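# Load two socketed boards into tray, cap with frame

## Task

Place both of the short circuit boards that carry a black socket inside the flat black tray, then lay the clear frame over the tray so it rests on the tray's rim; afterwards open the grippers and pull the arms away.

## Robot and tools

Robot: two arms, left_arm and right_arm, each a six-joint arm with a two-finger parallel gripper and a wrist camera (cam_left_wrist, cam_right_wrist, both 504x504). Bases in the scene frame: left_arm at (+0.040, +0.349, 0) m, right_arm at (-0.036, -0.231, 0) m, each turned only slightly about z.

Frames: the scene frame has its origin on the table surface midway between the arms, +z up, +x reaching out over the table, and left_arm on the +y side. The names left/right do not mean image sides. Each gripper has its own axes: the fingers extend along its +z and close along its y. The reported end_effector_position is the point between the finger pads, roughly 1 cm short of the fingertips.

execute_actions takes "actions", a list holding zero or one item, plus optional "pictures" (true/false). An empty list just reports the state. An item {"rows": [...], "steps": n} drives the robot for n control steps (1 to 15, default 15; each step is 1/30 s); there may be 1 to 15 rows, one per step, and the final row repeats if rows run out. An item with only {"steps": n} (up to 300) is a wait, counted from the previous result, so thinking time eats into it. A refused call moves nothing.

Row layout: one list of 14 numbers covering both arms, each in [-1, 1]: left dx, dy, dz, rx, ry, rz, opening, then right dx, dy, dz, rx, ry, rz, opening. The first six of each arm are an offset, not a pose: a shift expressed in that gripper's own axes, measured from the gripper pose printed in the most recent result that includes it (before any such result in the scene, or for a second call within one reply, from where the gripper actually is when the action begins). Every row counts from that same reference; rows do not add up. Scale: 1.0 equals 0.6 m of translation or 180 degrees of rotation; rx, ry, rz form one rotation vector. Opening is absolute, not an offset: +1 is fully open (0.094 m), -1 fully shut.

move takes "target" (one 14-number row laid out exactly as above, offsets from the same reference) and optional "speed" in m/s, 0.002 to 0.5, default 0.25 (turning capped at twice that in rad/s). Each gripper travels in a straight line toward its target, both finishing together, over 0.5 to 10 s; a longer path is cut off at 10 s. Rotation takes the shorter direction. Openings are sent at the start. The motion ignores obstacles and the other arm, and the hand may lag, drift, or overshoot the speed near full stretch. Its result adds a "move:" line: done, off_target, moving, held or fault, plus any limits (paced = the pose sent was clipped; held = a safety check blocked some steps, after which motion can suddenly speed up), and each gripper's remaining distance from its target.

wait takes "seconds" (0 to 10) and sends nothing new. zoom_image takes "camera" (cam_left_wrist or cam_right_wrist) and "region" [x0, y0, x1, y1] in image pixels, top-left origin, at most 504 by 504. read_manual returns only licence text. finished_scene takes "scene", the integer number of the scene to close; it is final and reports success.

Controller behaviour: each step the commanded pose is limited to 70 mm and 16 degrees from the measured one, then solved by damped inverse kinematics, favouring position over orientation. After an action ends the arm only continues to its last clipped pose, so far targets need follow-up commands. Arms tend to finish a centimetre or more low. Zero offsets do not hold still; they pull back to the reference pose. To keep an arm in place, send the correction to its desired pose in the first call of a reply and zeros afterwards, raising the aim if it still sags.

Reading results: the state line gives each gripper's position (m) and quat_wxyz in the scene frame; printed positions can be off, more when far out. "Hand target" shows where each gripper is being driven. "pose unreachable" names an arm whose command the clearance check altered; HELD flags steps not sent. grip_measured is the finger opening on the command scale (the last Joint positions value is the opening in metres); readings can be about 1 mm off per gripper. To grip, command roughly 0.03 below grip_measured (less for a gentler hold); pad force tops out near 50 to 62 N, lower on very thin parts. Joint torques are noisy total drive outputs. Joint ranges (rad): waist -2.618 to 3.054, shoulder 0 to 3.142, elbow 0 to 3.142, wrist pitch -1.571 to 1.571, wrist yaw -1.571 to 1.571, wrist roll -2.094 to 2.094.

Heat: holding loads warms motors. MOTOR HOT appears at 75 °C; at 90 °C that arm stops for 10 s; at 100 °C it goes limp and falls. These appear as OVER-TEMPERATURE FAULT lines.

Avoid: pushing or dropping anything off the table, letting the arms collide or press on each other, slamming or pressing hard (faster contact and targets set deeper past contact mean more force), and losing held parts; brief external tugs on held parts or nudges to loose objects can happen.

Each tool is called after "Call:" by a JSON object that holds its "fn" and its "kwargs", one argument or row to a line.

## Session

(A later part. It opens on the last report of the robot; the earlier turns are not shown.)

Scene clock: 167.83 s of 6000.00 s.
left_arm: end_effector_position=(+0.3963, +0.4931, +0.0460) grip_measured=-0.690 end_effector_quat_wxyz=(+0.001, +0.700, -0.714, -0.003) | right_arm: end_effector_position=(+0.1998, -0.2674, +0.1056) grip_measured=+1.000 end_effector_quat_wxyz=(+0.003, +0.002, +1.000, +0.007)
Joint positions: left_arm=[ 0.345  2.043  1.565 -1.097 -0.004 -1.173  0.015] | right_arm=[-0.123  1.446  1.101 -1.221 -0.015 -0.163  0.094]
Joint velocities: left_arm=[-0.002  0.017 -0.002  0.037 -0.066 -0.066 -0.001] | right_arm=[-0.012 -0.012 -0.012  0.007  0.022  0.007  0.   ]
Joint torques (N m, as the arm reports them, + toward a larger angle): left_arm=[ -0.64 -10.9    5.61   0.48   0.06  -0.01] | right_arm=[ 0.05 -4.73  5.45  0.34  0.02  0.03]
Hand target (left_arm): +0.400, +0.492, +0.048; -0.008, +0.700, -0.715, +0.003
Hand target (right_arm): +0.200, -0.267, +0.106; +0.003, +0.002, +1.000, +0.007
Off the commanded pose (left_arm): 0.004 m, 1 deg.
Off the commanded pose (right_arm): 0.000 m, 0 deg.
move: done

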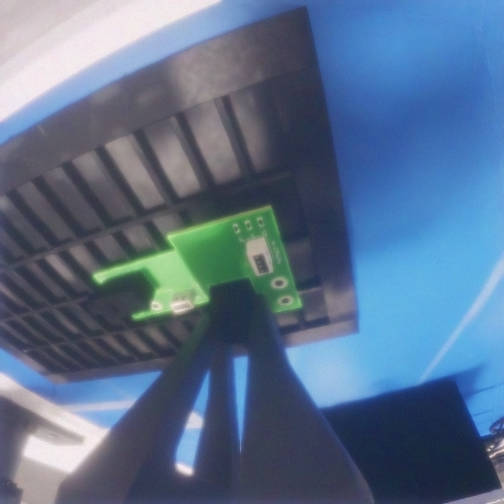

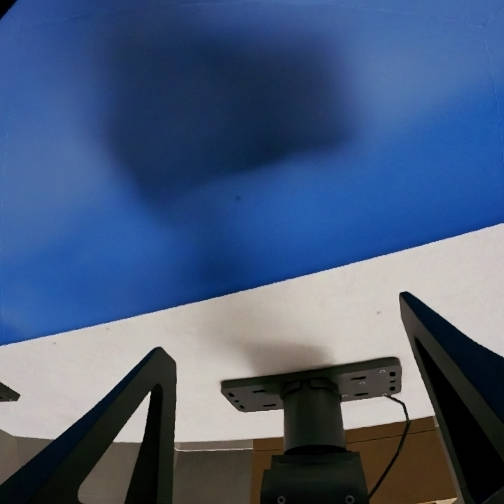

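Call:
{"fn": "move", "kwargs": {
  "target": [0,-0.01,0.022,0,0,0,-0.72,0,0,0,0,0,0,1],
  "speed": 0.03
}}

Call:
{"fn": "zoom_image", "kwargs": {
  "camera": "cam_left_wrist",
  "region": [60,140,360,380]
}}

Scene clock: 171.80 s of 6000.00 s.
left_arm: end_effector_position=(+0.3983, +0.4939, +0.0318) grip_measured=-0.690 end_effector_quat_wxyz=(+0.009, +0.700, -0.714, -0.006) | right_arm: end_effector_position=(+0.1998, -0.2674, +0.1056) grip_measured=+1.000 end_effector_quat_wxyz=(+0.003, +0.002, +1.000, +0.007)
Joint positions: left_arm=[ 0.345  2.081  1.565 -1.076 -0.003 -1.173  0.015] | right_arm=[-0.123  1.446  1.101 -1.221 -0.015 -0.163  0.094]
Joint velocities: left_arm=[-0.012  0.002 -0.017  0.007  0.007  0.022  0.001] | right_arm=[-0.002 -0.007 -0.007 -0.051 -0.007 -0.066  0.   ]
Joint torques (N m, as the arm reports them, + toward a larger angle): left_arm=[ -0.51 -10.77   5.75   0.44   0.04  -0.04] | right_arm=[ 0.05 -4.73  5.44  0.34  0.02  0.02]
Hand target (left_arm): +0.402, +0.493, +0.033; +0.002, +0.700, -0.714, -0.002
Hand target (right_arm): +0.200, -0.267, +0.106; +0.003, +0.002, +1.000, +0.007
Off the commanded pose (left_arm): 0.004 m, 1 deg.
Off the commanded pose (right_arm): 0.000 m, 0 deg.
After step 90, 0.20 s passed at rest.
move: done

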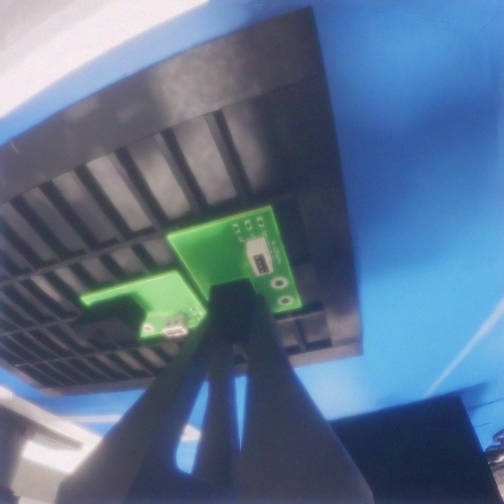

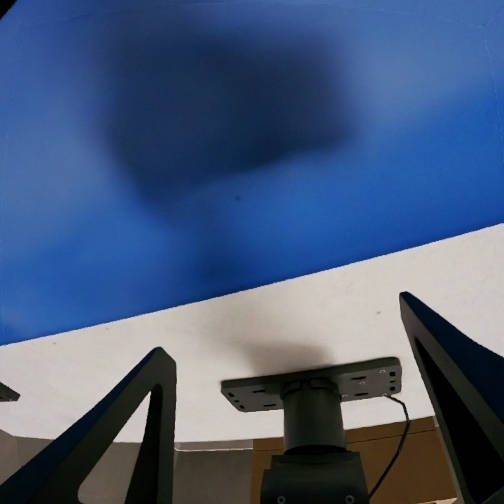

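Region (60, 140, 360, 380) of cam_left_wrist's 504x504 image, scaled by 1.680, with more detail than that image has; it fills the top 403 rows of this view, and the rest is white.

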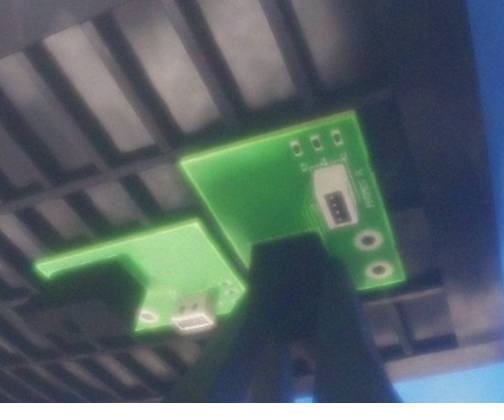

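Call:
{"fn": "move", "kwargs": {
  "target": [0,0,0.013,0,0,0,-0.72,0,0,0,0,0,0,1],
  "speed": 0.03
}}

Call:
{"fn": "move", "kwargs": {
  "target": [0,0,0,0,0,0,-0.45,0,0,0,0,0,0,1]
}}

Call:
{"fn": "move", "kwargs": {
  "target": [0,0,-0.19,0.012,0,0,-0.45,0,0,0,0,0,0,1]
}}

Call:
{"fn": "move", "kwargs": {
  "target": [0.3,0.3,0,0,0,0.494,-0.2,0,0,0,0,0,0,1]
}}

Call:
{"fn": "move", "kwargs": {
  "target": [0,0,0.08,0,-0.13,0,-0.2,0,0,0,0,0,0,1],
  "speed": 0.15
}}

Scene clock: 199.63 s of 6000.00 s.
left_arm: end_effector_position=(+0.3976, +0.4936, +0.0266) grip_measured=-0.690 end_effector_quat_wxyz=(+0.012, +0.700, -0.714, -0.007) | right_arm: end_effector_position=(+0.1998, -0.2674, +0.1056) grip_measured=+1.000 end_effector_quat_wxyz=(+0.003, +0.002, +1.000, +0.007)
Joint positions: left_arm=[ 0.345  2.09   1.557 -1.066 -0.003 -1.173  0.015] | right_arm=[-0.123  1.446  1.101 -1.221 -0.015 -0.163  0.094]
Joint velocities: left_arm=[ 0.007 -0.002  0.007 -0.081 -0.037 -0.051 -0.001] | right_arm=[-0.002  0.002 -0.002  0.051 -0.007 -0.066  0.   ]
Joint torques (N m, as the arm reports them, + toward a larger angle): left_arm=[ -0.21 -10.48   4.9    0.47   0.08   0.  ] | right_arm=[ 0.03 -4.72  5.46  0.34  0.01  0.03]
Hand target (left_arm): +0.398, +0.494, +0.024; +0.009, +0.700, -0.714, -0.006
Hand target (right_arm): +0.200, -0.267, +0.106; +0.003, +0.002, +1.000, +0.007
Off the commanded pose (left_arm): 0.003 m, 0 deg.
Off the commanded pose (right_arm): 0.000 m, 0 deg.
After step 90, 24.13 s passed at rest.
move: done

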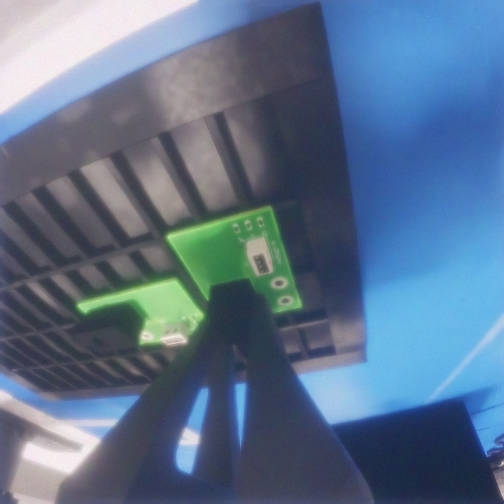

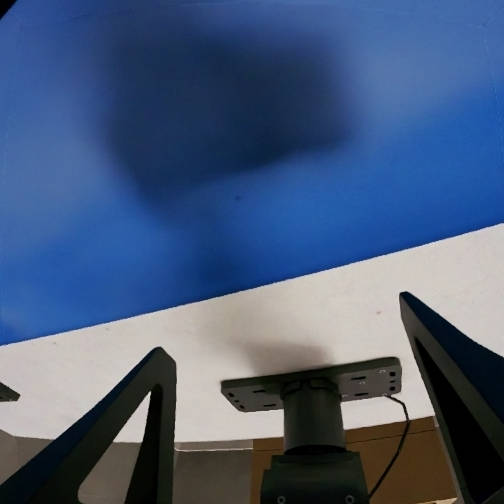

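Scene clock: 200.13 s of 6000.00 s.
left_arm: end_effector_position=(+0.3975, +0.4935, +0.0261) grip_measured=-0.452 end_effector_quat_wxyz=(+0.013, +0.700, -0.714, -0.007) | right_arm: end_effector_position=(+0.1998, -0.2674, +0.1056) grip_measured=+1.000 end_effector_quat_wxyz=(+0.003, +0.002, +1.000, +0.007)
Joint positions: left_arm=[ 0.345  2.091  1.557 -1.066 -0.003 -1.173  0.026] | right_arm=[-0.123  1.446  1.101 -1.221 -0.015 -0.163  0.094]
Joint velocities: left_arm=[ 0.012 -0.012 -0.002 -0.037  0.022  0.037  0.001] | right_arm=[-0.022  0.012 -0.012  0.022 -0.007 -0.037  0.   ]
Joint torques (N m, as the arm reports them, + toward a larger angle): left_arm=[  0.01 -10.34   5.97   0.22   0.03   0.03] | right_arm=[ 0.03 -4.72  5.45  0.34  0.02  0.02]
Hand target (left_arm): +0.398, +0.494, +0.027; +0.012, +0.700, -0.714, -0.007
Hand target (right_arm): +0.200, -0.267, +0.106; +0.003, +0.002, +1.000, +0.007
Off the commanded pose (left_arm): 0.000 m, 0 deg.
Off the commanded pose (right_arm): 0.000 m, 0 deg.
move: done

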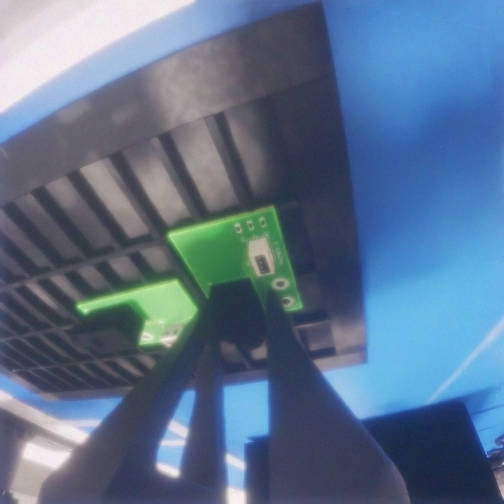

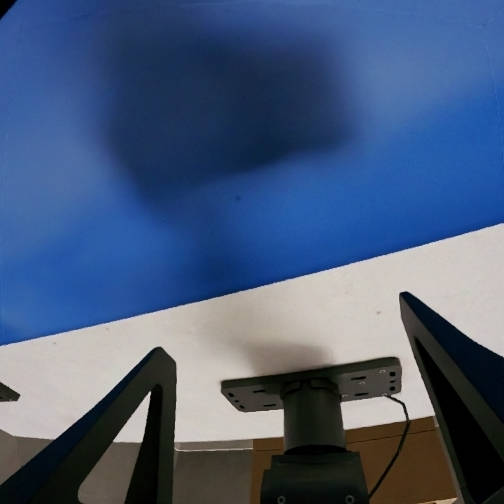

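Scene clock: 201.33 s of 6000.00 s.
left_arm: end_effector_position=(+0.3982, +0.4918, +0.1330) grip_measured=-0.452 end_effector_quat_wxyz=(+0.006, +0.700, -0.714, +0.001) | right_arm: end_effector_position=(+0.1998, -0.2674, +0.1056) grip_measured=+1.000 end_effector_quat_wxyz=(+0.003, +0.002, +1.000, +0.007)
Joint positions: left_arm=[ 0.345  2.03   1.894 -1.445  0.007 -1.173  0.026] | right_arm=[-0.123  1.446  1.101 -1.221 -0.015 -0.163  0.094]
Joint velocities: left_arm=[ 0.012 -0.017 -0.007 -0.081 -0.007  0.022  0.   ] | right_arm=[-0.002 -0.002 -0.022 -0.051  0.037 -0.022  0.   ]
Joint torques (N m, as the arm reports them, + toward a larger angle): left_arm=[  0.71 -10.06   8.53   0.1    0.09   0.08] | right_arm=[ 0.04 -4.7   5.41  0.35  0.01  0.02]
Hand target (left_arm): +0.400, +0.495, +0.140; -0.000, +0.701, -0.714, +0.006
Hand target (right_arm): +0.200, -0.267, +0.106; +0.003, +0.002, +1.000, +0.007
Off the commanded pose (left_arm): 0.008 m, 1 deg.
Off the commanded pose (right_arm): 0.000 m, 0 deg.
move: done

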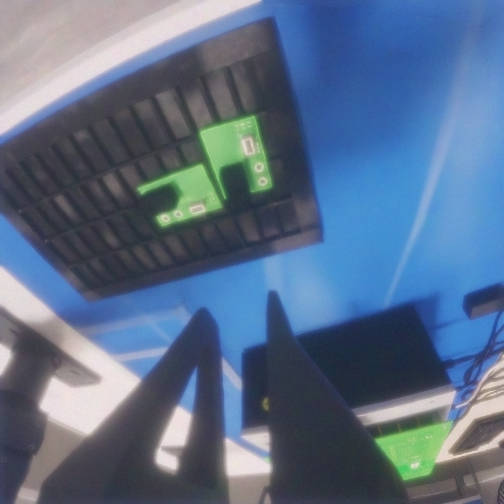

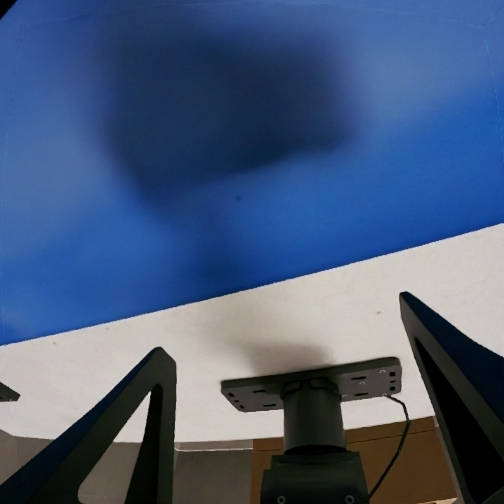

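Scene clock: 204.83 s of 6000.00 s.
left_arm: end_effector_position=(+0.2196, +0.3167, +0.1355) grip_measured=-0.202 end_effector_quat_wxyz=(-0.005, -0.012, +1.000, -0.003) | right_arm: end_effector_position=(+0.1998, -0.2674, +0.1056) grip_measured=+1.000 end_effector_quat_wxyz=(+0.003, +0.002, +1.000, +0.007)
Joint positions: left_arm=[-0.213  1.235  1.059 -1.403  0.007 -0.203  0.037] | right_arm=[-0.123  1.446  1.101 -1.221 -0.015 -0.163  0.094]
Joint velocities: left_arm=[-0.007 -0.007 -0.007  0.037 -0.066  0.022  0.   ] | right_arm=[-0.017  0.002 -0.002  0.051 -0.022 -0.037  0.   ]
Joint torques (N m, as the arm reports them, + toward a larger angle): left_arm=[-0.86 -4.76  5.89  0.22  0.03  0.13] | right_arm=[ 0.02 -4.69  5.44  0.35  0.03  0.03]
Hand target (left_arm): +0.216, +0.315, +0.137; -0.001, -0.000, +1.000, -0.004
Hand target (right_arm): +0.200, -0.267, +0.106; +0.003, +0.002, +1.000, +0.007
Off the commanded pose (left_arm): 0.005 m, 1 deg.
Off the commanded pose (right_arm): 0.000 m, 0 deg.
move: done

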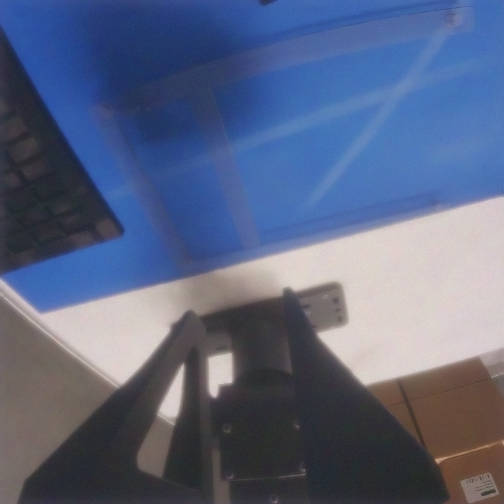

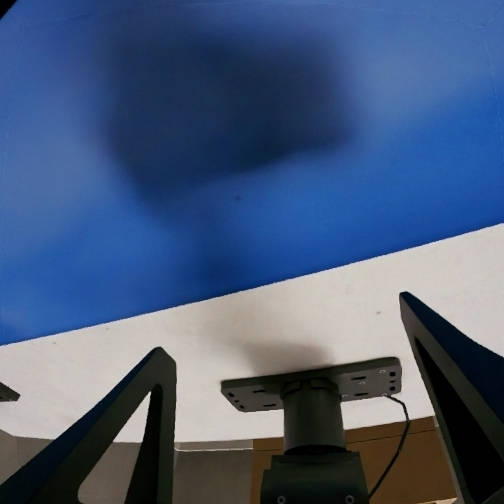

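Scene clock: 206.80 s of 6000.00 s.
left_arm: end_effector_position=(+0.2140, +0.3170, +0.0847) grip_measured=-0.202 end_effector_quat_wxyz=(+0.179, -0.011, +0.984, +0.001) | right_arm: end_effector_position=(+0.1998, -0.2674, +0.1056) grip_measured=+1.000 end_effector_quat_wxyz=(+0.003, +0.002, +1.000, +0.007)
Joint positions: left_arm=[-0.335  0.821  0.604 -1.01  -0.11  -0.305  0.037] | right_arm=[-0.123  1.446  1.101 -1.221 -0.015 -0.163  0.094]
Joint velocities: left_arm=[ 0.007 -0.007  0.007  0.081 -0.007  0.037  0.001] | right_arm=[-0.012 -0.002 -0.007 -0.066 -0.081  0.081  0.   ]
Joint torques (N m, as the arm reports them, + toward a larger angle): left_arm=[-0.87 -1.99  6.47  1.16 -0.19 -0.08] | right_arm=[ 0.02 -4.69  5.45  0.35  0.01  0.02]
Hand target (left_arm): +0.219, +0.316, +0.088; +0.198, -0.014, +0.980, -0.000
Hand target (right_arm): +0.200, -0.267, +0.106; +0.003, +0.002, +1.000, +0.007
Off the commanded pose (left_arm): 0.006 m, 2 deg.
Off the commanded pose (right_arm): 0.000 m, 0 deg.
move: done

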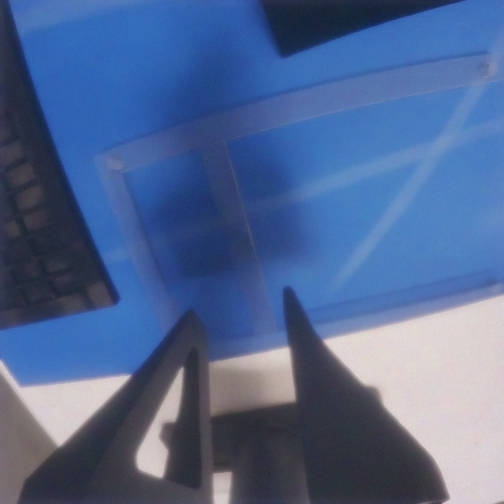

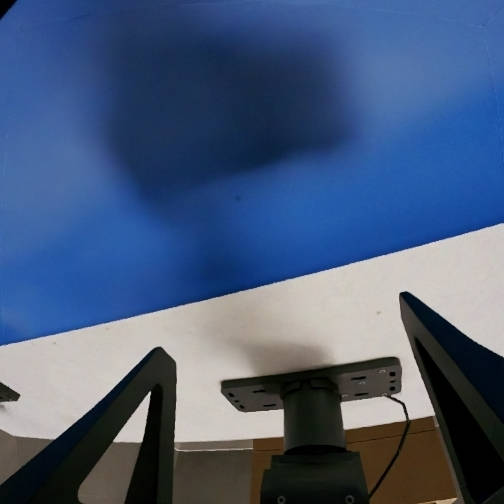

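Call:
{"fn": "move", "kwargs": {
  "target": [0.017,0.003,0.083,0,0,0,-0.2,0,0,0,0,0,0,1],
  "speed": 0.08
}}

Scene clock: 210.73 s of 6000.00 s.
left_arm: end_effector_position=(+0.2184, +0.3190, +0.0351) grip_measured=-0.202 end_effector_quat_wxyz=(+0.174, -0.011, +0.985, +0.005) | right_arm: end_effector_position=(+0.1998, -0.2674, +0.1056) grip_measured=+1.000 end_effector_quat_wxyz=(+0.003, +0.002, +1.000, +0.007)
Joint positions: left_arm=[-0.317  0.882  0.428 -0.783 -0.109 -0.287  0.037] | right_arm=[-0.123  1.446  1.101 -1.221 -0.015 -0.163  0.094]
Joint velocities: left_arm=[ 0.012 -0.007  0.002  0.095  0.007 -0.051 -0.   ] | right_arm=[-0.012  0.002 -0.012 -0.007 -0.037  0.066  0.   ]
Joint torques (N m, as the arm reports them, + toward a larger angle): left_arm=[ 0.63 -0.07  6.34  1.13  0.06  0.16] | right_arm=[ 0.06 -4.67  5.44  0.34  0.02  0.02]
Hand target (left_arm): +0.222, +0.318, +0.035; +0.179, -0.011, +0.984, +0.001
Hand target (right_arm): +0.200, -0.267, +0.106; +0.003, +0.002, +1.000, +0.007
Off the commanded pose (left_arm): 0.004 m, 1 deg.
Off the commanded pose (right_arm): 0.000 m, 0 deg.
move: done

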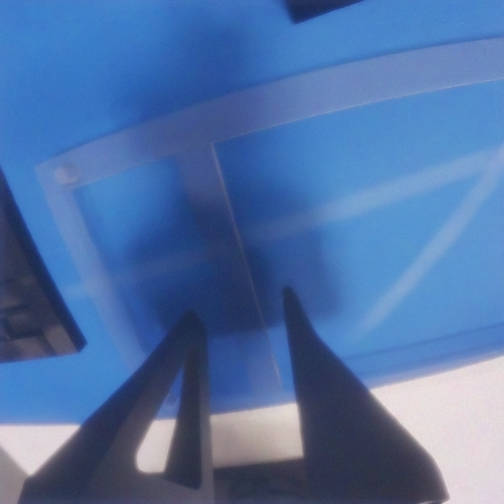

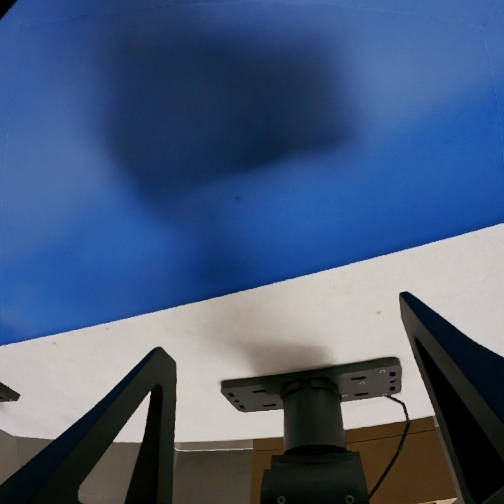

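Call:
{"fn": "move", "kwargs": {
  "target": [-0.008,0,0.038,0,0,0,-0.2,0,0,0,0,0,0,1],
  "speed": 0.04
}}

Call:
{"fn": "move", "kwargs": {
  "target": [0,0,0,0,0,0,-0.7,0,0,0,0,0,0,1]
}}

Scene clock: 214.67 s of 6000.00 s.
left_arm: end_effector_position=(+0.2285, +0.3191, +0.0174) grip_measured=-0.202 end_effector_quat_wxyz=(+0.172, -0.011, +0.985, +0.008) | right_arm: end_effector_position=(+0.1998, -0.2674, +0.1056) grip_measured=+1.000 end_effector_quat_wxyz=(+0.003, +0.002, +1.000, +0.007)
Joint positions: left_arm=[-0.301  0.977  0.389 -0.653 -0.109 -0.271  0.037] | right_arm=[-0.123  1.446  1.101 -1.221 -0.015 -0.163  0.094]
Joint velocities: left_arm=[-0.007 -0.017 -0.002 -0.022  0.007  0.022  0.   ] | right_arm=[-0.002  0.012 -0.017 -0.007 -0.022 -0.022  0.   ]
Joint torques (N m, as the arm reports them, + toward a larger angle): left_arm=[ 0.88 -0.3   6.16  1.18  0.06  0.03] | right_arm=[ 0.03 -4.69  5.45  0.34  0.02  0.02]
Hand target (left_arm): +0.231, +0.319, +0.015; +0.174, -0.011, +0.985, +0.005
Hand target (right_arm): +0.200, -0.267, +0.106; +0.003, +0.002, +1.000, +0.007
Off the commanded pose (left_arm): 0.003 m, 0 deg.
Off the commanded pose (right_arm): 0.000 m, 0 deg.
move: done

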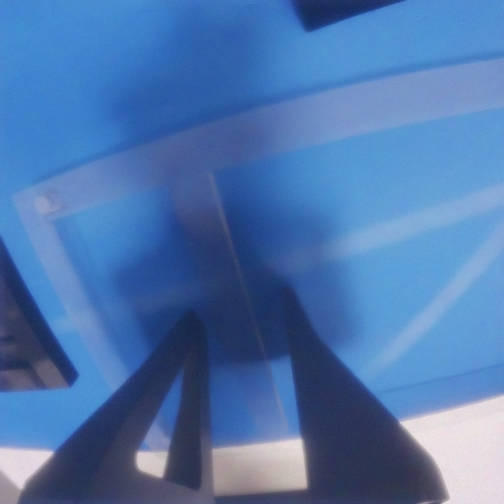

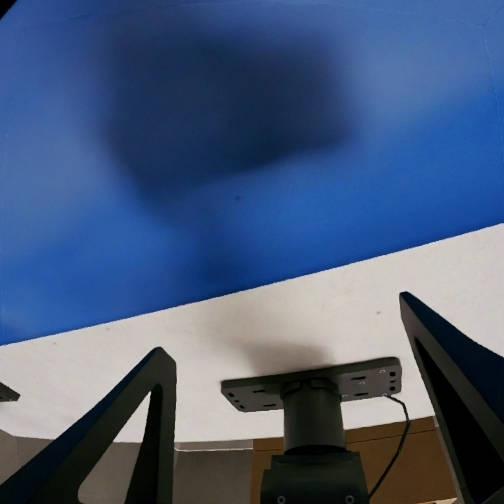

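Scene clock: 215.17 s of 6000.00 s.
left_arm: end_effector_position=(+0.2285, +0.3191, +0.0174) grip_measured=-0.696 end_effector_quat_wxyz=(+0.172, -0.011, +0.985, +0.008) | right_arm: end_effector_position=(+0.1998, -0.2674, +0.1056) grip_measured=+1.000 end_effector_quat_wxyz=(+0.003, +0.002, +1.000, +0.007)
Joint positions: left_arm=[-0.301  0.977  0.389 -0.653 -0.109 -0.271  0.014] | right_arm=[-0.123  1.446  1.101 -1.221 -0.015 -0.163  0.094]
Joint velocities: left_arm=[ 0.007 -0.002 -0.007  0.051  0.007 -0.081 -0.   ] | right_arm=[ 0.007 -0.007  0.012 -0.007 -0.022 -0.051  0.   ]
Joint torques (N m, as the arm reports them, + toward a larger angle): left_arm=[ 0.   -1.39  6.5   0.94  0.02  0.06] | right_arm=[ 0.04 -4.7   5.48  0.35  0.02  0.02]
Hand target (left_arm): +0.229, +0.319, +0.017; +0.172, -0.011, +0.985, +0.008
Hand target (right_arm): +0.200, -0.267, +0.106; +0.003, +0.002, +1.000, +0.007
Off the commanded pose (left_arm): 0.000 m, 0 deg.
Off the commanded pose (right_arm): 0.000 m, 0 deg.
move: done

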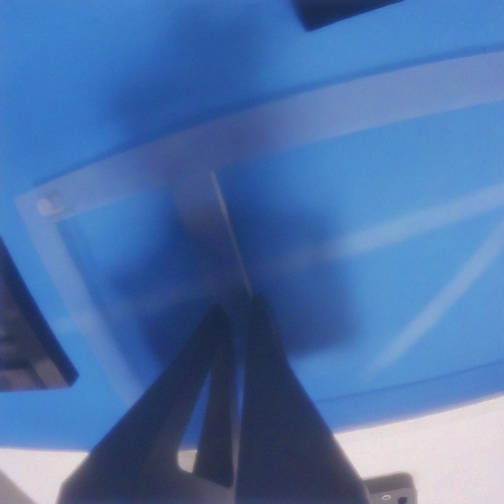

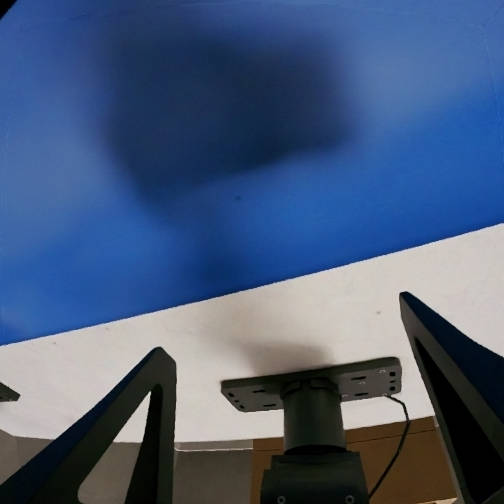

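Call:
{"fn": "move", "kwargs": {
  "target": [0,0,0,0,0,0,-0.745,0,0,0,0,0,0,1]
}}

Call:
{"fn": "move", "kwargs": {
  "target": [-0.075,0,-0.21,0,-0.008,0,-0.745,0,0,0,0,0,0,1],
  "speed": 0.1
}}

Scene clock: 219.70 s of 6000.00 s.
left_arm: end_effector_position=(+0.2283, +0.3192, +0.0174) grip_measured=-0.724 end_effector_quat_wxyz=(+0.172, -0.011, +0.985, +0.008) | right_arm: end_effector_position=(+0.1998, -0.2674, +0.1056) grip_measured=+1.000 end_effector_quat_wxyz=(+0.003, +0.002, +1.000, +0.007)
Joint positions: left_arm=[-0.301  0.977  0.389 -0.654 -0.109 -0.271  0.013] | right_arm=[-0.123  1.446  1.101 -1.221 -0.015 -0.163  0.094]
Joint velocities: left_arm=[-0.012 -0.012  0.012  0.081  0.022 -0.037  0.001] | right_arm=[-0.002 -0.002 -0.002 -0.095  0.007  0.007  0.   ]
Joint torques (N m, as the arm reports them, + toward a larger angle): left_arm=[ 0.05 -1.14  6.51  0.9  -0.01  0.03] | right_arm=[ 0.02 -4.72  5.45  0.35  0.02  0.02]
Hand target (left_arm): +0.228, +0.319, +0.017; +0.172, -0.011, +0.985, +0.008
Hand target (right_arm): +0.200, -0.267, +0.106; +0.003, +0.002, +1.000, +0.007
Off the commanded pose (left_arm): 0.000 m, 0 deg.
Off the commanded pose (right_arm): 0.000 m, 0 deg.
After step 90, 0.83 s passed at rest.
move: done

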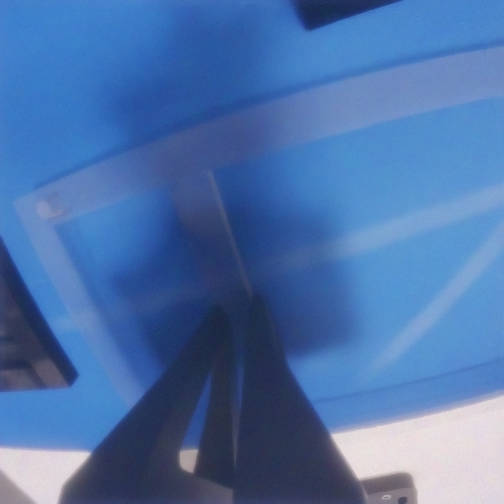

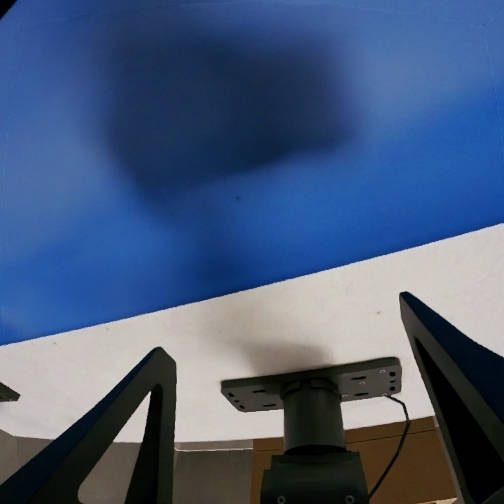

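Scene clock: 221.63 s of 6000.00 s.
left_arm: end_effector_position=(+0.2221, +0.3209, +0.1401) grip_measured=-0.724 end_effector_quat_wxyz=(+0.166, -0.011, +0.986, +0.010) | right_arm: end_effector_position=(+0.1998, -0.2674, +0.1056) grip_measured=+1.000 end_effector_quat_wxyz=(+0.003, +0.002, +1.000, +0.007)
Joint positions: left_arm=[-0.301  0.912  0.863 -1.205 -0.109 -0.271  0.013] | right_arm=[-0.123  1.446  1.101 -1.221 -0.015 -0.163  0.094]
Joint velocities: left_arm=[-0.012 -0.007  0.002 -0.007 -0.037 -0.037  0.001] | right_arm=[ 0.017  0.002 -0.002 -0.037 -0.022  0.022  0.   ]
Joint torques (N m, as the arm reports them, + toward a larger angle): left_arm=[-1.34 -1.33  9.69  0.88 -0.14 -0.05] | right_arm=[ 0.03 -4.7   5.45  0.35  0.01  0.01]
Hand target (left_arm): +0.227, +0.319, +0.151; +0.185, -0.011, +0.983, +0.008
Hand target (right_arm): +0.200, -0.267, +0.106; +0.003, +0.002, +1.000, +0.007
Off the commanded pose (left_arm): 0.013 m, 2 deg.
Off the commanded pose (right_arm): 0.000 m, 0 deg.
move: off_target (left_arm)

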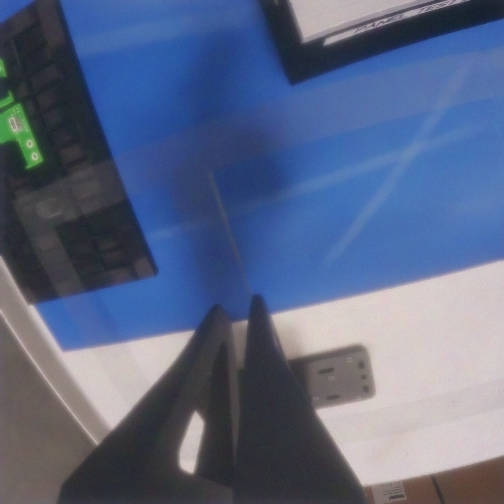

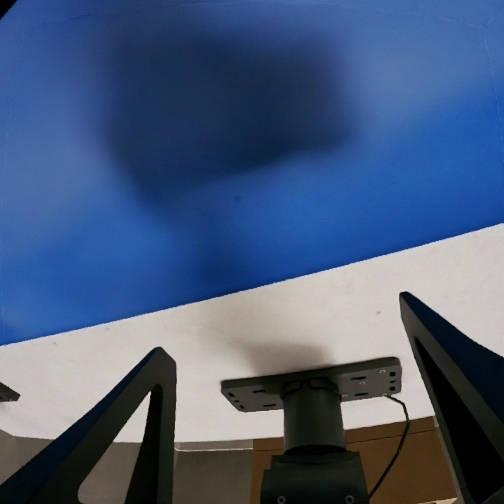

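Call:
{"fn": "move", "kwargs": {
  "target": [-0.087,0.3,0.016,0,-0.006,0,-0.76,0,0,0,0,0,0,1],
  "speed": 0.15
}}

Call:
{"fn": "move", "kwargs": {
  "target": [0,0,0,-0.165,0.006,-0.462,-0.76,0,0,0,0,0,0,1]
}}

Scene clock: 226.50 s of 6000.00 s.
left_arm: end_effector_position=(+0.2596, +0.4965, +0.1366) grip_measured=-0.724 end_effector_quat_wxyz=(+0.146, -0.016, +0.989, +0.003) | right_arm: end_effector_position=(+0.1998, -0.2674, +0.1056) grip_measured=+1.000 end_effector_quat_wxyz=(+0.003, +0.002, +1.000, +0.007)
Joint positions: left_arm=[ 0.674  1.317  1.083 -1.105  0.181  0.656  0.013] | right_arm=[-0.123  1.446  1.101 -1.221 -0.015 -0.163  0.094]
Joint velocities: left_arm=[ 0.017 -0.007  0.012  0.037  0.007 -0.022 -0.001] | right_arm=[ 0.002 -0.007  0.007 -0.051 -0.007 -0.037  0.   ]
Joint torques (N m, as the arm reports them, + toward a larger angle): left_arm=[ 0.72 -4.32  9.81  0.9   0.44  0.13] | right_arm=[ 0.04 -4.71  5.45  0.35  0.01  0.02]
Hand target (left_arm): +0.269, +0.502, +0.149; +0.171, -0.010, +0.985, +0.009
Hand target (right_arm): +0.200, -0.267, +0.106; +0.003, +0.002, +1.000, +0.007
Off the commanded pose (left_arm): 0.019 m, 4 deg.
Off the commanded pose (right_arm): 0.000 m, 0 deg.
After step 90, 0.03 s passed at rest.
move: off_target (left_arm)

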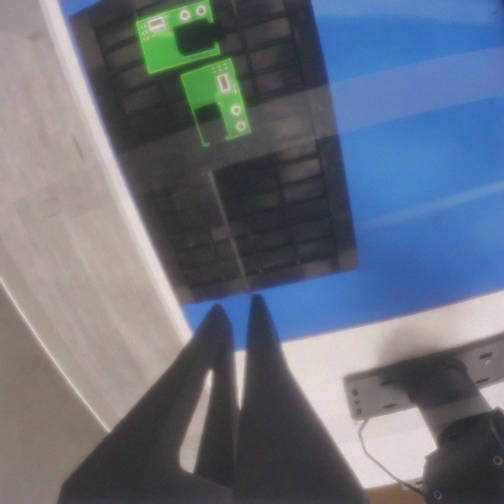

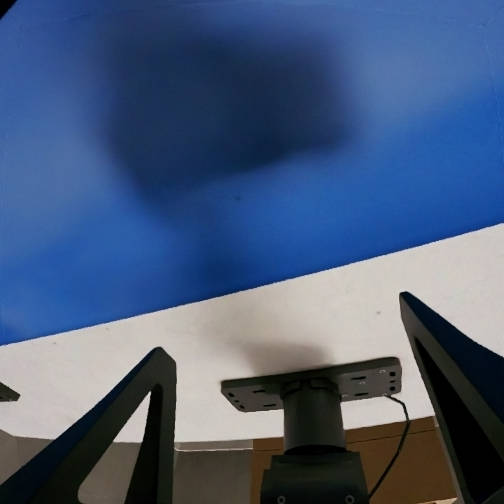

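Scene clock: 230.17 s of 6000.00 s.
left_arm: end_effector_position=(+0.2550, +0.4926, +0.1278) grip_measured=-0.724 end_effector_quat_wxyz=(-0.080, +0.693, -0.705, -0.130) | right_arm: end_effector_position=(+0.1998, -0.2674, +0.1056) grip_measured=+1.000 end_effector_quat_wxyz=(+0.003, +0.002, +1.000, +0.007)
Joint positions: left_arm=[ 0.342  1.454  1.163 -1.232 -0.304 -1.17   0.013] | right_arm=[-0.123  1.446  1.101 -1.221 -0.015 -0.163  0.094]
Joint velocities: left_arm=[-0.017 -0.022 -0.007 -0.066  0.037 -0.051 -0.   ] | right_arm=[-0.022 -0.007  0.007 -0.007 -0.095 -0.007  0.   ]
Joint torques (N m, as the arm reports them, + toward a larger angle): left_arm=[-0.94 -5.    9.51  0.31 -0.37 -0.14] | right_arm=[ 0.04 -4.68  5.44  0.35  0.02  0.03]
Hand target (left_arm): +0.260, +0.496, +0.137; -0.096, +0.694, -0.700, -0.137
Hand target (right_arm): +0.200, -0.267, +0.106; +0.003, +0.002, +1.000, +0.007
Off the commanded pose (left_arm): 0.011 m, 2 deg.
Off the commanded pose (right_arm): 0.000 m, 0 deg.
move: off_target (left_arm)

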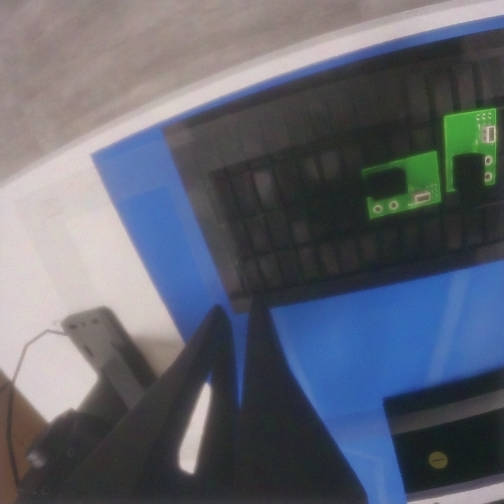

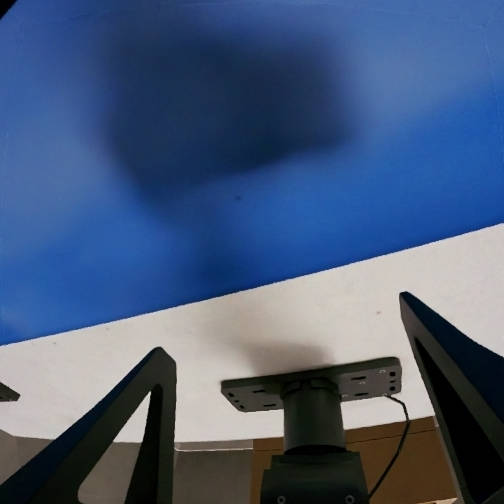

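Call:
{"fn": "move", "kwargs": {
  "target": [0.015,-0.045,0.106,0.03,-0.02,0,-0.76,0,0,0,0,0,0,1],
  "speed": 0.08
}}

Scene clock: 236.07 s of 6000.00 s.
left_arm: end_effector_position=(+0.2741, +0.5000, +0.0611) grip_measured=-0.724 end_effector_quat_wxyz=(-0.122, +0.692, -0.703, -0.112) | right_arm: end_effector_position=(+0.1998, -0.2674, +0.1056) grip_measured=+1.000 end_effector_quat_wxyz=(+0.003, +0.002, +1.000, +0.007)
Joint positions: left_arm=[ 0.342  1.498  0.923 -0.854 -0.303 -1.158  0.013] | right_arm=[-0.123  1.446  1.101 -1.221 -0.015 -0.163  0.094]
Joint velocities: left_arm=[-0.012 -0.002  0.012 -0.037  0.007  0.022  0.   ] | right_arm=[-0.012 -0.002  0.007  0.022  0.022 -0.022  0.   ]
Joint torques (N m, as the arm reports them, + toward a larger angle): left_arm=[-0.98 -5.57  6.01  0.79 -0.36  0.07] | right_arm=[ 0.05 -4.74  5.44  0.35  0.02  0.02]
Hand target (left_arm): +0.278, +0.502, +0.063; -0.134, +0.684, -0.707, -0.119
Hand target (right_arm): +0.200, -0.267, +0.106; +0.003, +0.002, +1.000, +0.007
Off the commanded pose (left_arm): 0.004 m, 2 deg.
Off the commanded pose (right_arm): 0.000 m, 0 deg.
After step 90, 1.40 s passed at rest.
move: done

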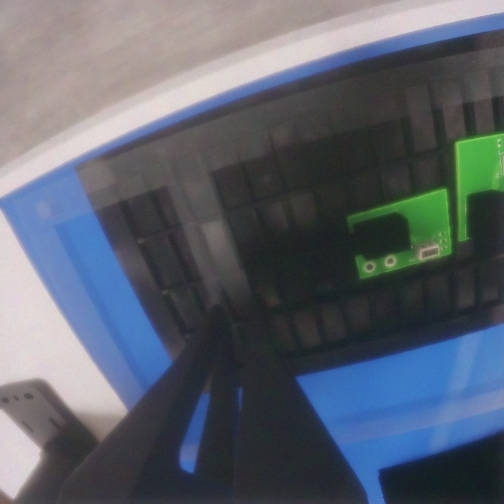

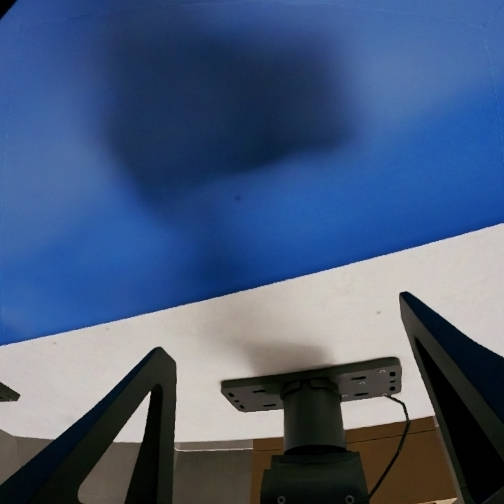

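Call:
{"fn": "move", "kwargs": {
  "target": [0.0,-0.018,0.032,-0.009,0,-0.026,-0.76,0,0,0,0,0,0,1],
  "speed": 0.04
}}

Call:
{"fn": "zoom_image", "kwargs": {
  "camera": "cam_left_wrist",
  "region": [0,100,250,350]
}}

Call:
{"fn": "zoom_image", "kwargs": {
  "camera": "cam_left_wrist",
  "region": [254,0,504,250]
}}

Scene clock: 241.80 s of 6000.00 s.
left_arm: end_effector_position=(+0.2748, +0.4999, +0.0365) grip_measured=-0.724 end_effector_quat_wxyz=(-0.095, +0.716, -0.681, -0.121) | right_arm: end_effector_position=(+0.1998, -0.2674, +0.1056) grip_measured=+1.000 end_effector_quat_wxyz=(+0.003, +0.002, +1.000, +0.007)
Joint positions: left_arm=[ 0.342  1.598  0.923 -0.822 -0.301 -1.235  0.013] | right_arm=[-0.123  1.446  1.101 -1.221 -0.015 -0.163  0.094]
Joint velocities: left_arm=[ 0.012  0.007 -0.002 -0.022  0.007 -0.022  0.   ] | right_arm=[-0.012  0.002 -0.007 -0.022 -0.007  0.066  0.   ]
Joint torques (N m, as the arm reports them, + toward a larger angle): left_arm=[-0.11 -6.2   7.98  0.64 -0.26 -0.07] | right_arm=[ 0.06 -4.71  5.44  0.35  0.02  0.01]
Hand target (left_arm): +0.285, +0.506, +0.043; -0.117, +0.722, -0.672, -0.117
Hand target (right_arm): +0.200, -0.267, +0.106; +0.003, +0.002, +1.000, +0.007
Off the commanded pose (left_arm): 0.014 m, 3 deg.
Off the commanded pose (right_arm): 0.000 m, 0 deg.
After step 90, 1.37 s passed at rest.
move: off_target (left_arm)

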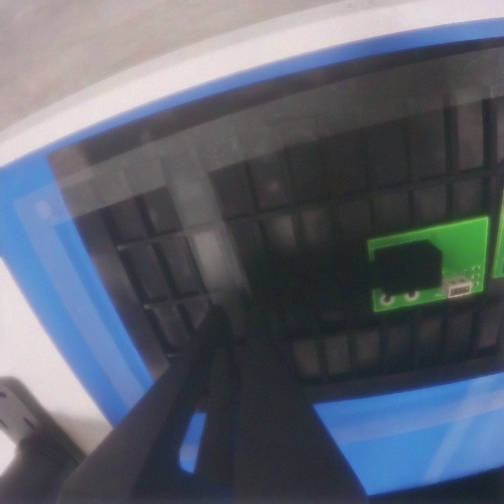

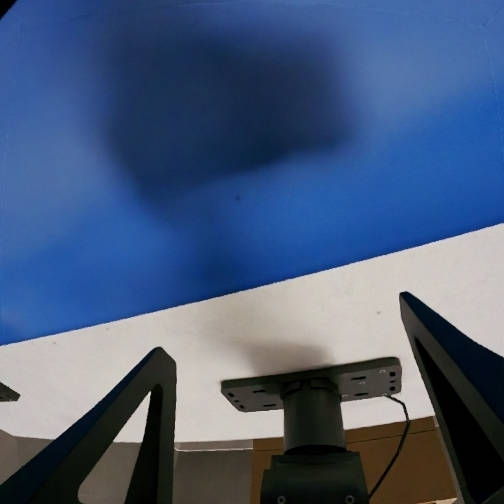

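Region (0, 100, 250, 350) of cam_left_wrist's 504x504 image, scaled by 2.016, with more detail than that image has.

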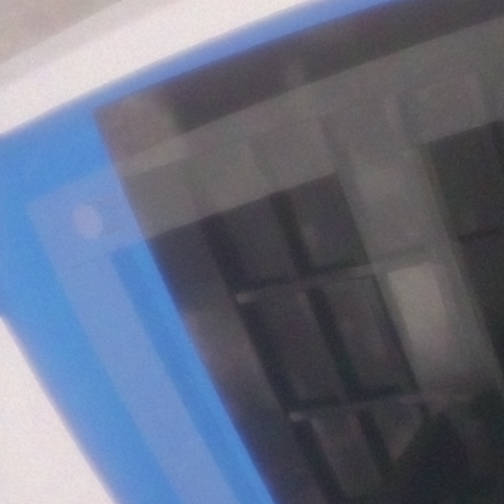

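Region (254, 0, 504, 250) of cam_left_wrist's 504x504 image, scaled by 2.016, with more detail than that image has.

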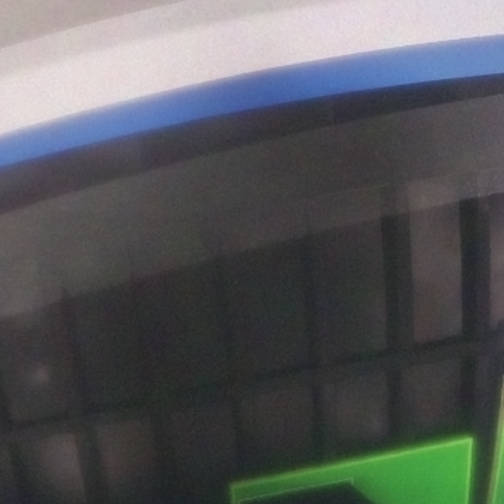

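Call:
{"fn": "move", "kwargs": {
  "target": [-0.028,-0.037,-0.035,0.02,-0.018,0.016,-0.76,0,0,0,0,0,0,1],
  "speed": 0.05
}}

Scene clock: 246.00 s of 6000.00 s.
left_arm: end_effector_position=(+0.2883, +0.5060, +0.0481) grip_measured=-0.724 end_effector_quat_wxyz=(-0.112, +0.700, -0.695, -0.117) | right_arm: end_effector_position=(+0.1998, -0.2674, +0.1056) grip_measured=+1.000 end_effector_quat_wxyz=(+0.003, +0.002, +1.000, +0.007)
Joint positions: left_arm=[ 0.342  1.598  0.969 -0.825 -0.305 -1.183  0.013] | right_arm=[-0.123  1.446  1.101 -1.221 -0.015 -0.163  0.094]
Joint velocities: left_arm=[ 0.017 -0.012  0.017 -0.037 -0.007  0.066 -0.   ] | right_arm=[ 0.007 -0.012 -0.012 -0.066  0.007  0.022  0.   ]
Joint torques (N m, as the arm reports them, + toward a larger angle): left_arm=[-1.09 -7.28  9.26  0.36 -0.34  0.12] | right_arm=[ 0.05 -4.7   5.44  0.35  0.03  0.02]
Hand target (left_arm): +0.297, +0.511, +0.061; -0.134, +0.692, -0.698, -0.122
Hand target (right_arm): +0.200, -0.267, +0.106; +0.003, +0.002, +1.000, +0.007
Off the commanded pose (left_arm): 0.016 m, 3 deg.
Off the commanded pose (right_arm): 0.000 m, 0 deg.
move: off_target (left_arm)

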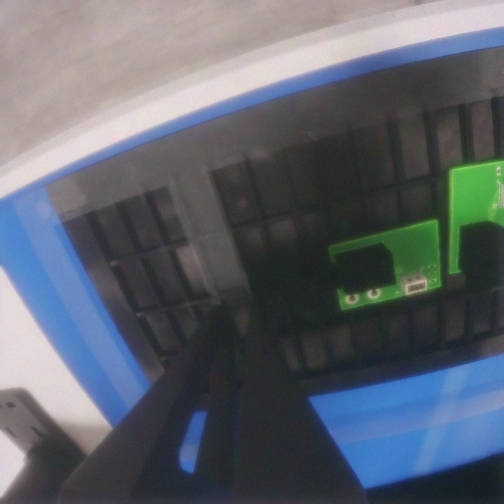

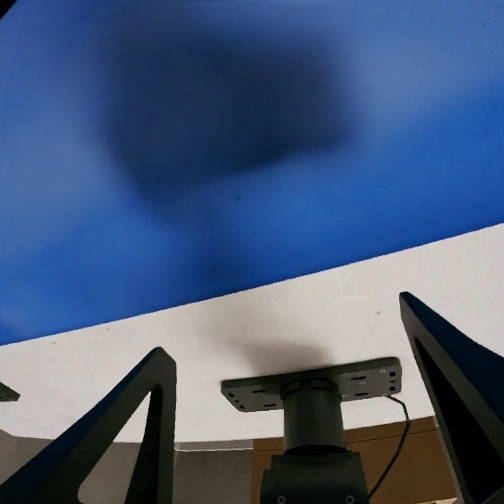

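Good alignment. Down about 1 cm with a little +x.

Call:
{"fn": "move", "kwargs": {
  "target": [0.004,-0.01,0.017,0.006,-0.004,0,-0.76,0,0,0,0,0,0,1],
  "speed": 0.03
}}

Call:
{"fn": "zoom_image", "kwargs": {
  "camera": "cam_left_wrist",
  "region": [0,100,250,350]
}}

Call:
{"fn": "zoom_image", "kwargs": {
  "camera": "cam_left_wrist",
  "region": [254,0,504,250]
}}

Scene clock: 250.17 s of 6000.00 s.
left_arm: end_effector_position=(+0.2906, +0.5065, +0.0374) grip_measured=-0.724 end_effector_quat_wxyz=(-0.114, +0.700, -0.696, -0.115) | right_arm: end_effector_position=(+0.1998, -0.2674, +0.1056) grip_measured=+1.000 end_effector_quat_wxyz=(+0.003, +0.002, +1.000, +0.007)
Joint positions: left_arm=[ 0.342  1.62   0.945 -0.775 -0.303 -1.182  0.013] | right_arm=[-0.123  1.446  1.101 -1.221 -0.015 -0.163  0.094]
Joint velocities: left_arm=[-0.007  0.007 -0.002  0.007  0.007  0.007  0.   ] | right_arm=[ 0.017  0.007  0.002 -0.037 -0.007 -0.037  0.   ]
Joint torques (N m, as the arm reports them, + toward a larger angle): left_arm=[-0.69 -6.28  5.49  0.74 -0.21 -0.07] | right_arm=[ 0.05 -4.7   5.46  0.35  0.02  0.02]
Hand target (left_arm): +0.294, +0.507, +0.038; -0.123, +0.698, -0.696, -0.114
Hand target (right_arm): +0.200, -0.267, +0.106; +0.003, +0.002, +1.000, +0.007
Off the commanded pose (left_arm): 0.004 m, 1 deg.
Off the commanded pose (right_arm): 0.000 m, 0 deg.
After step 90, 0.30 s passed at rest.
move: done

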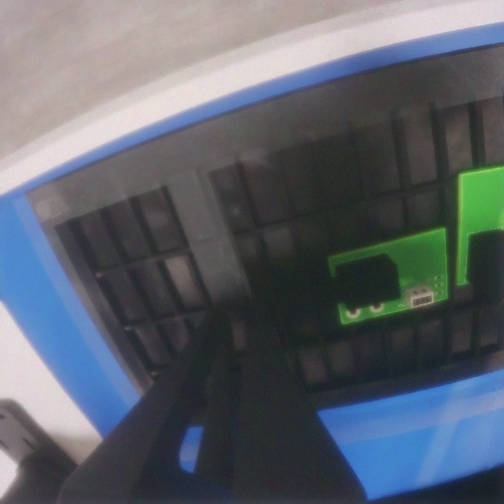

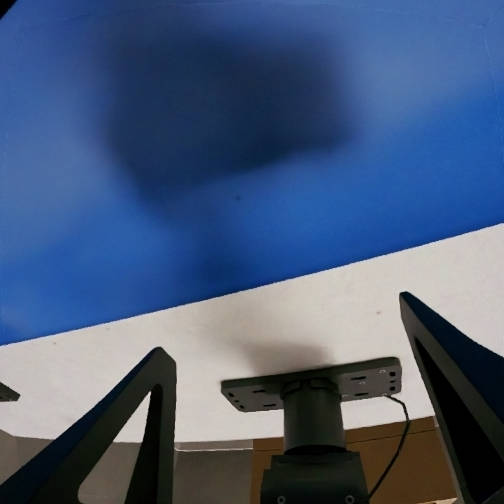

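Region (0, 100, 250, 350) of cam_left_wrist's 504x504 image, scaled by 2.016, with more detail than that image has.

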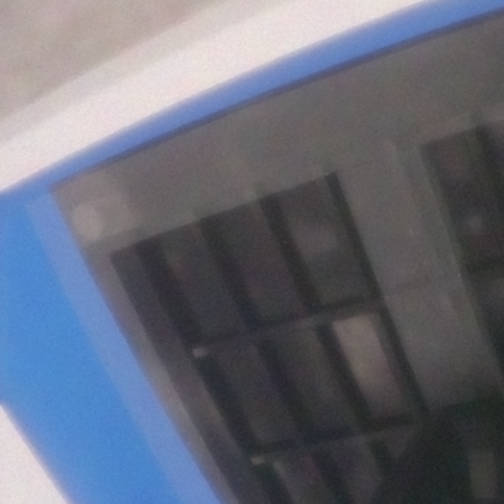

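Region (254, 0, 504, 250) of cam_left_wrist's 504x504 image, scaled by 2.016, with more detail than that image has.

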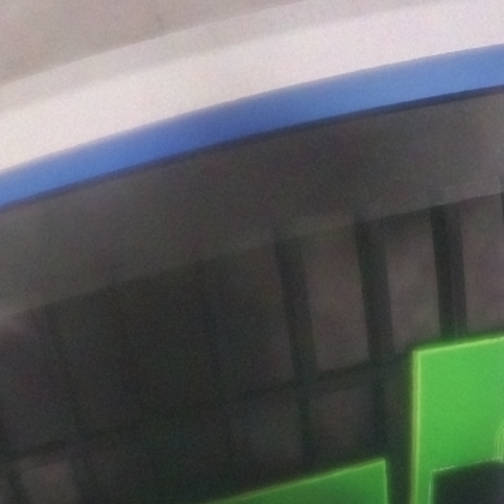

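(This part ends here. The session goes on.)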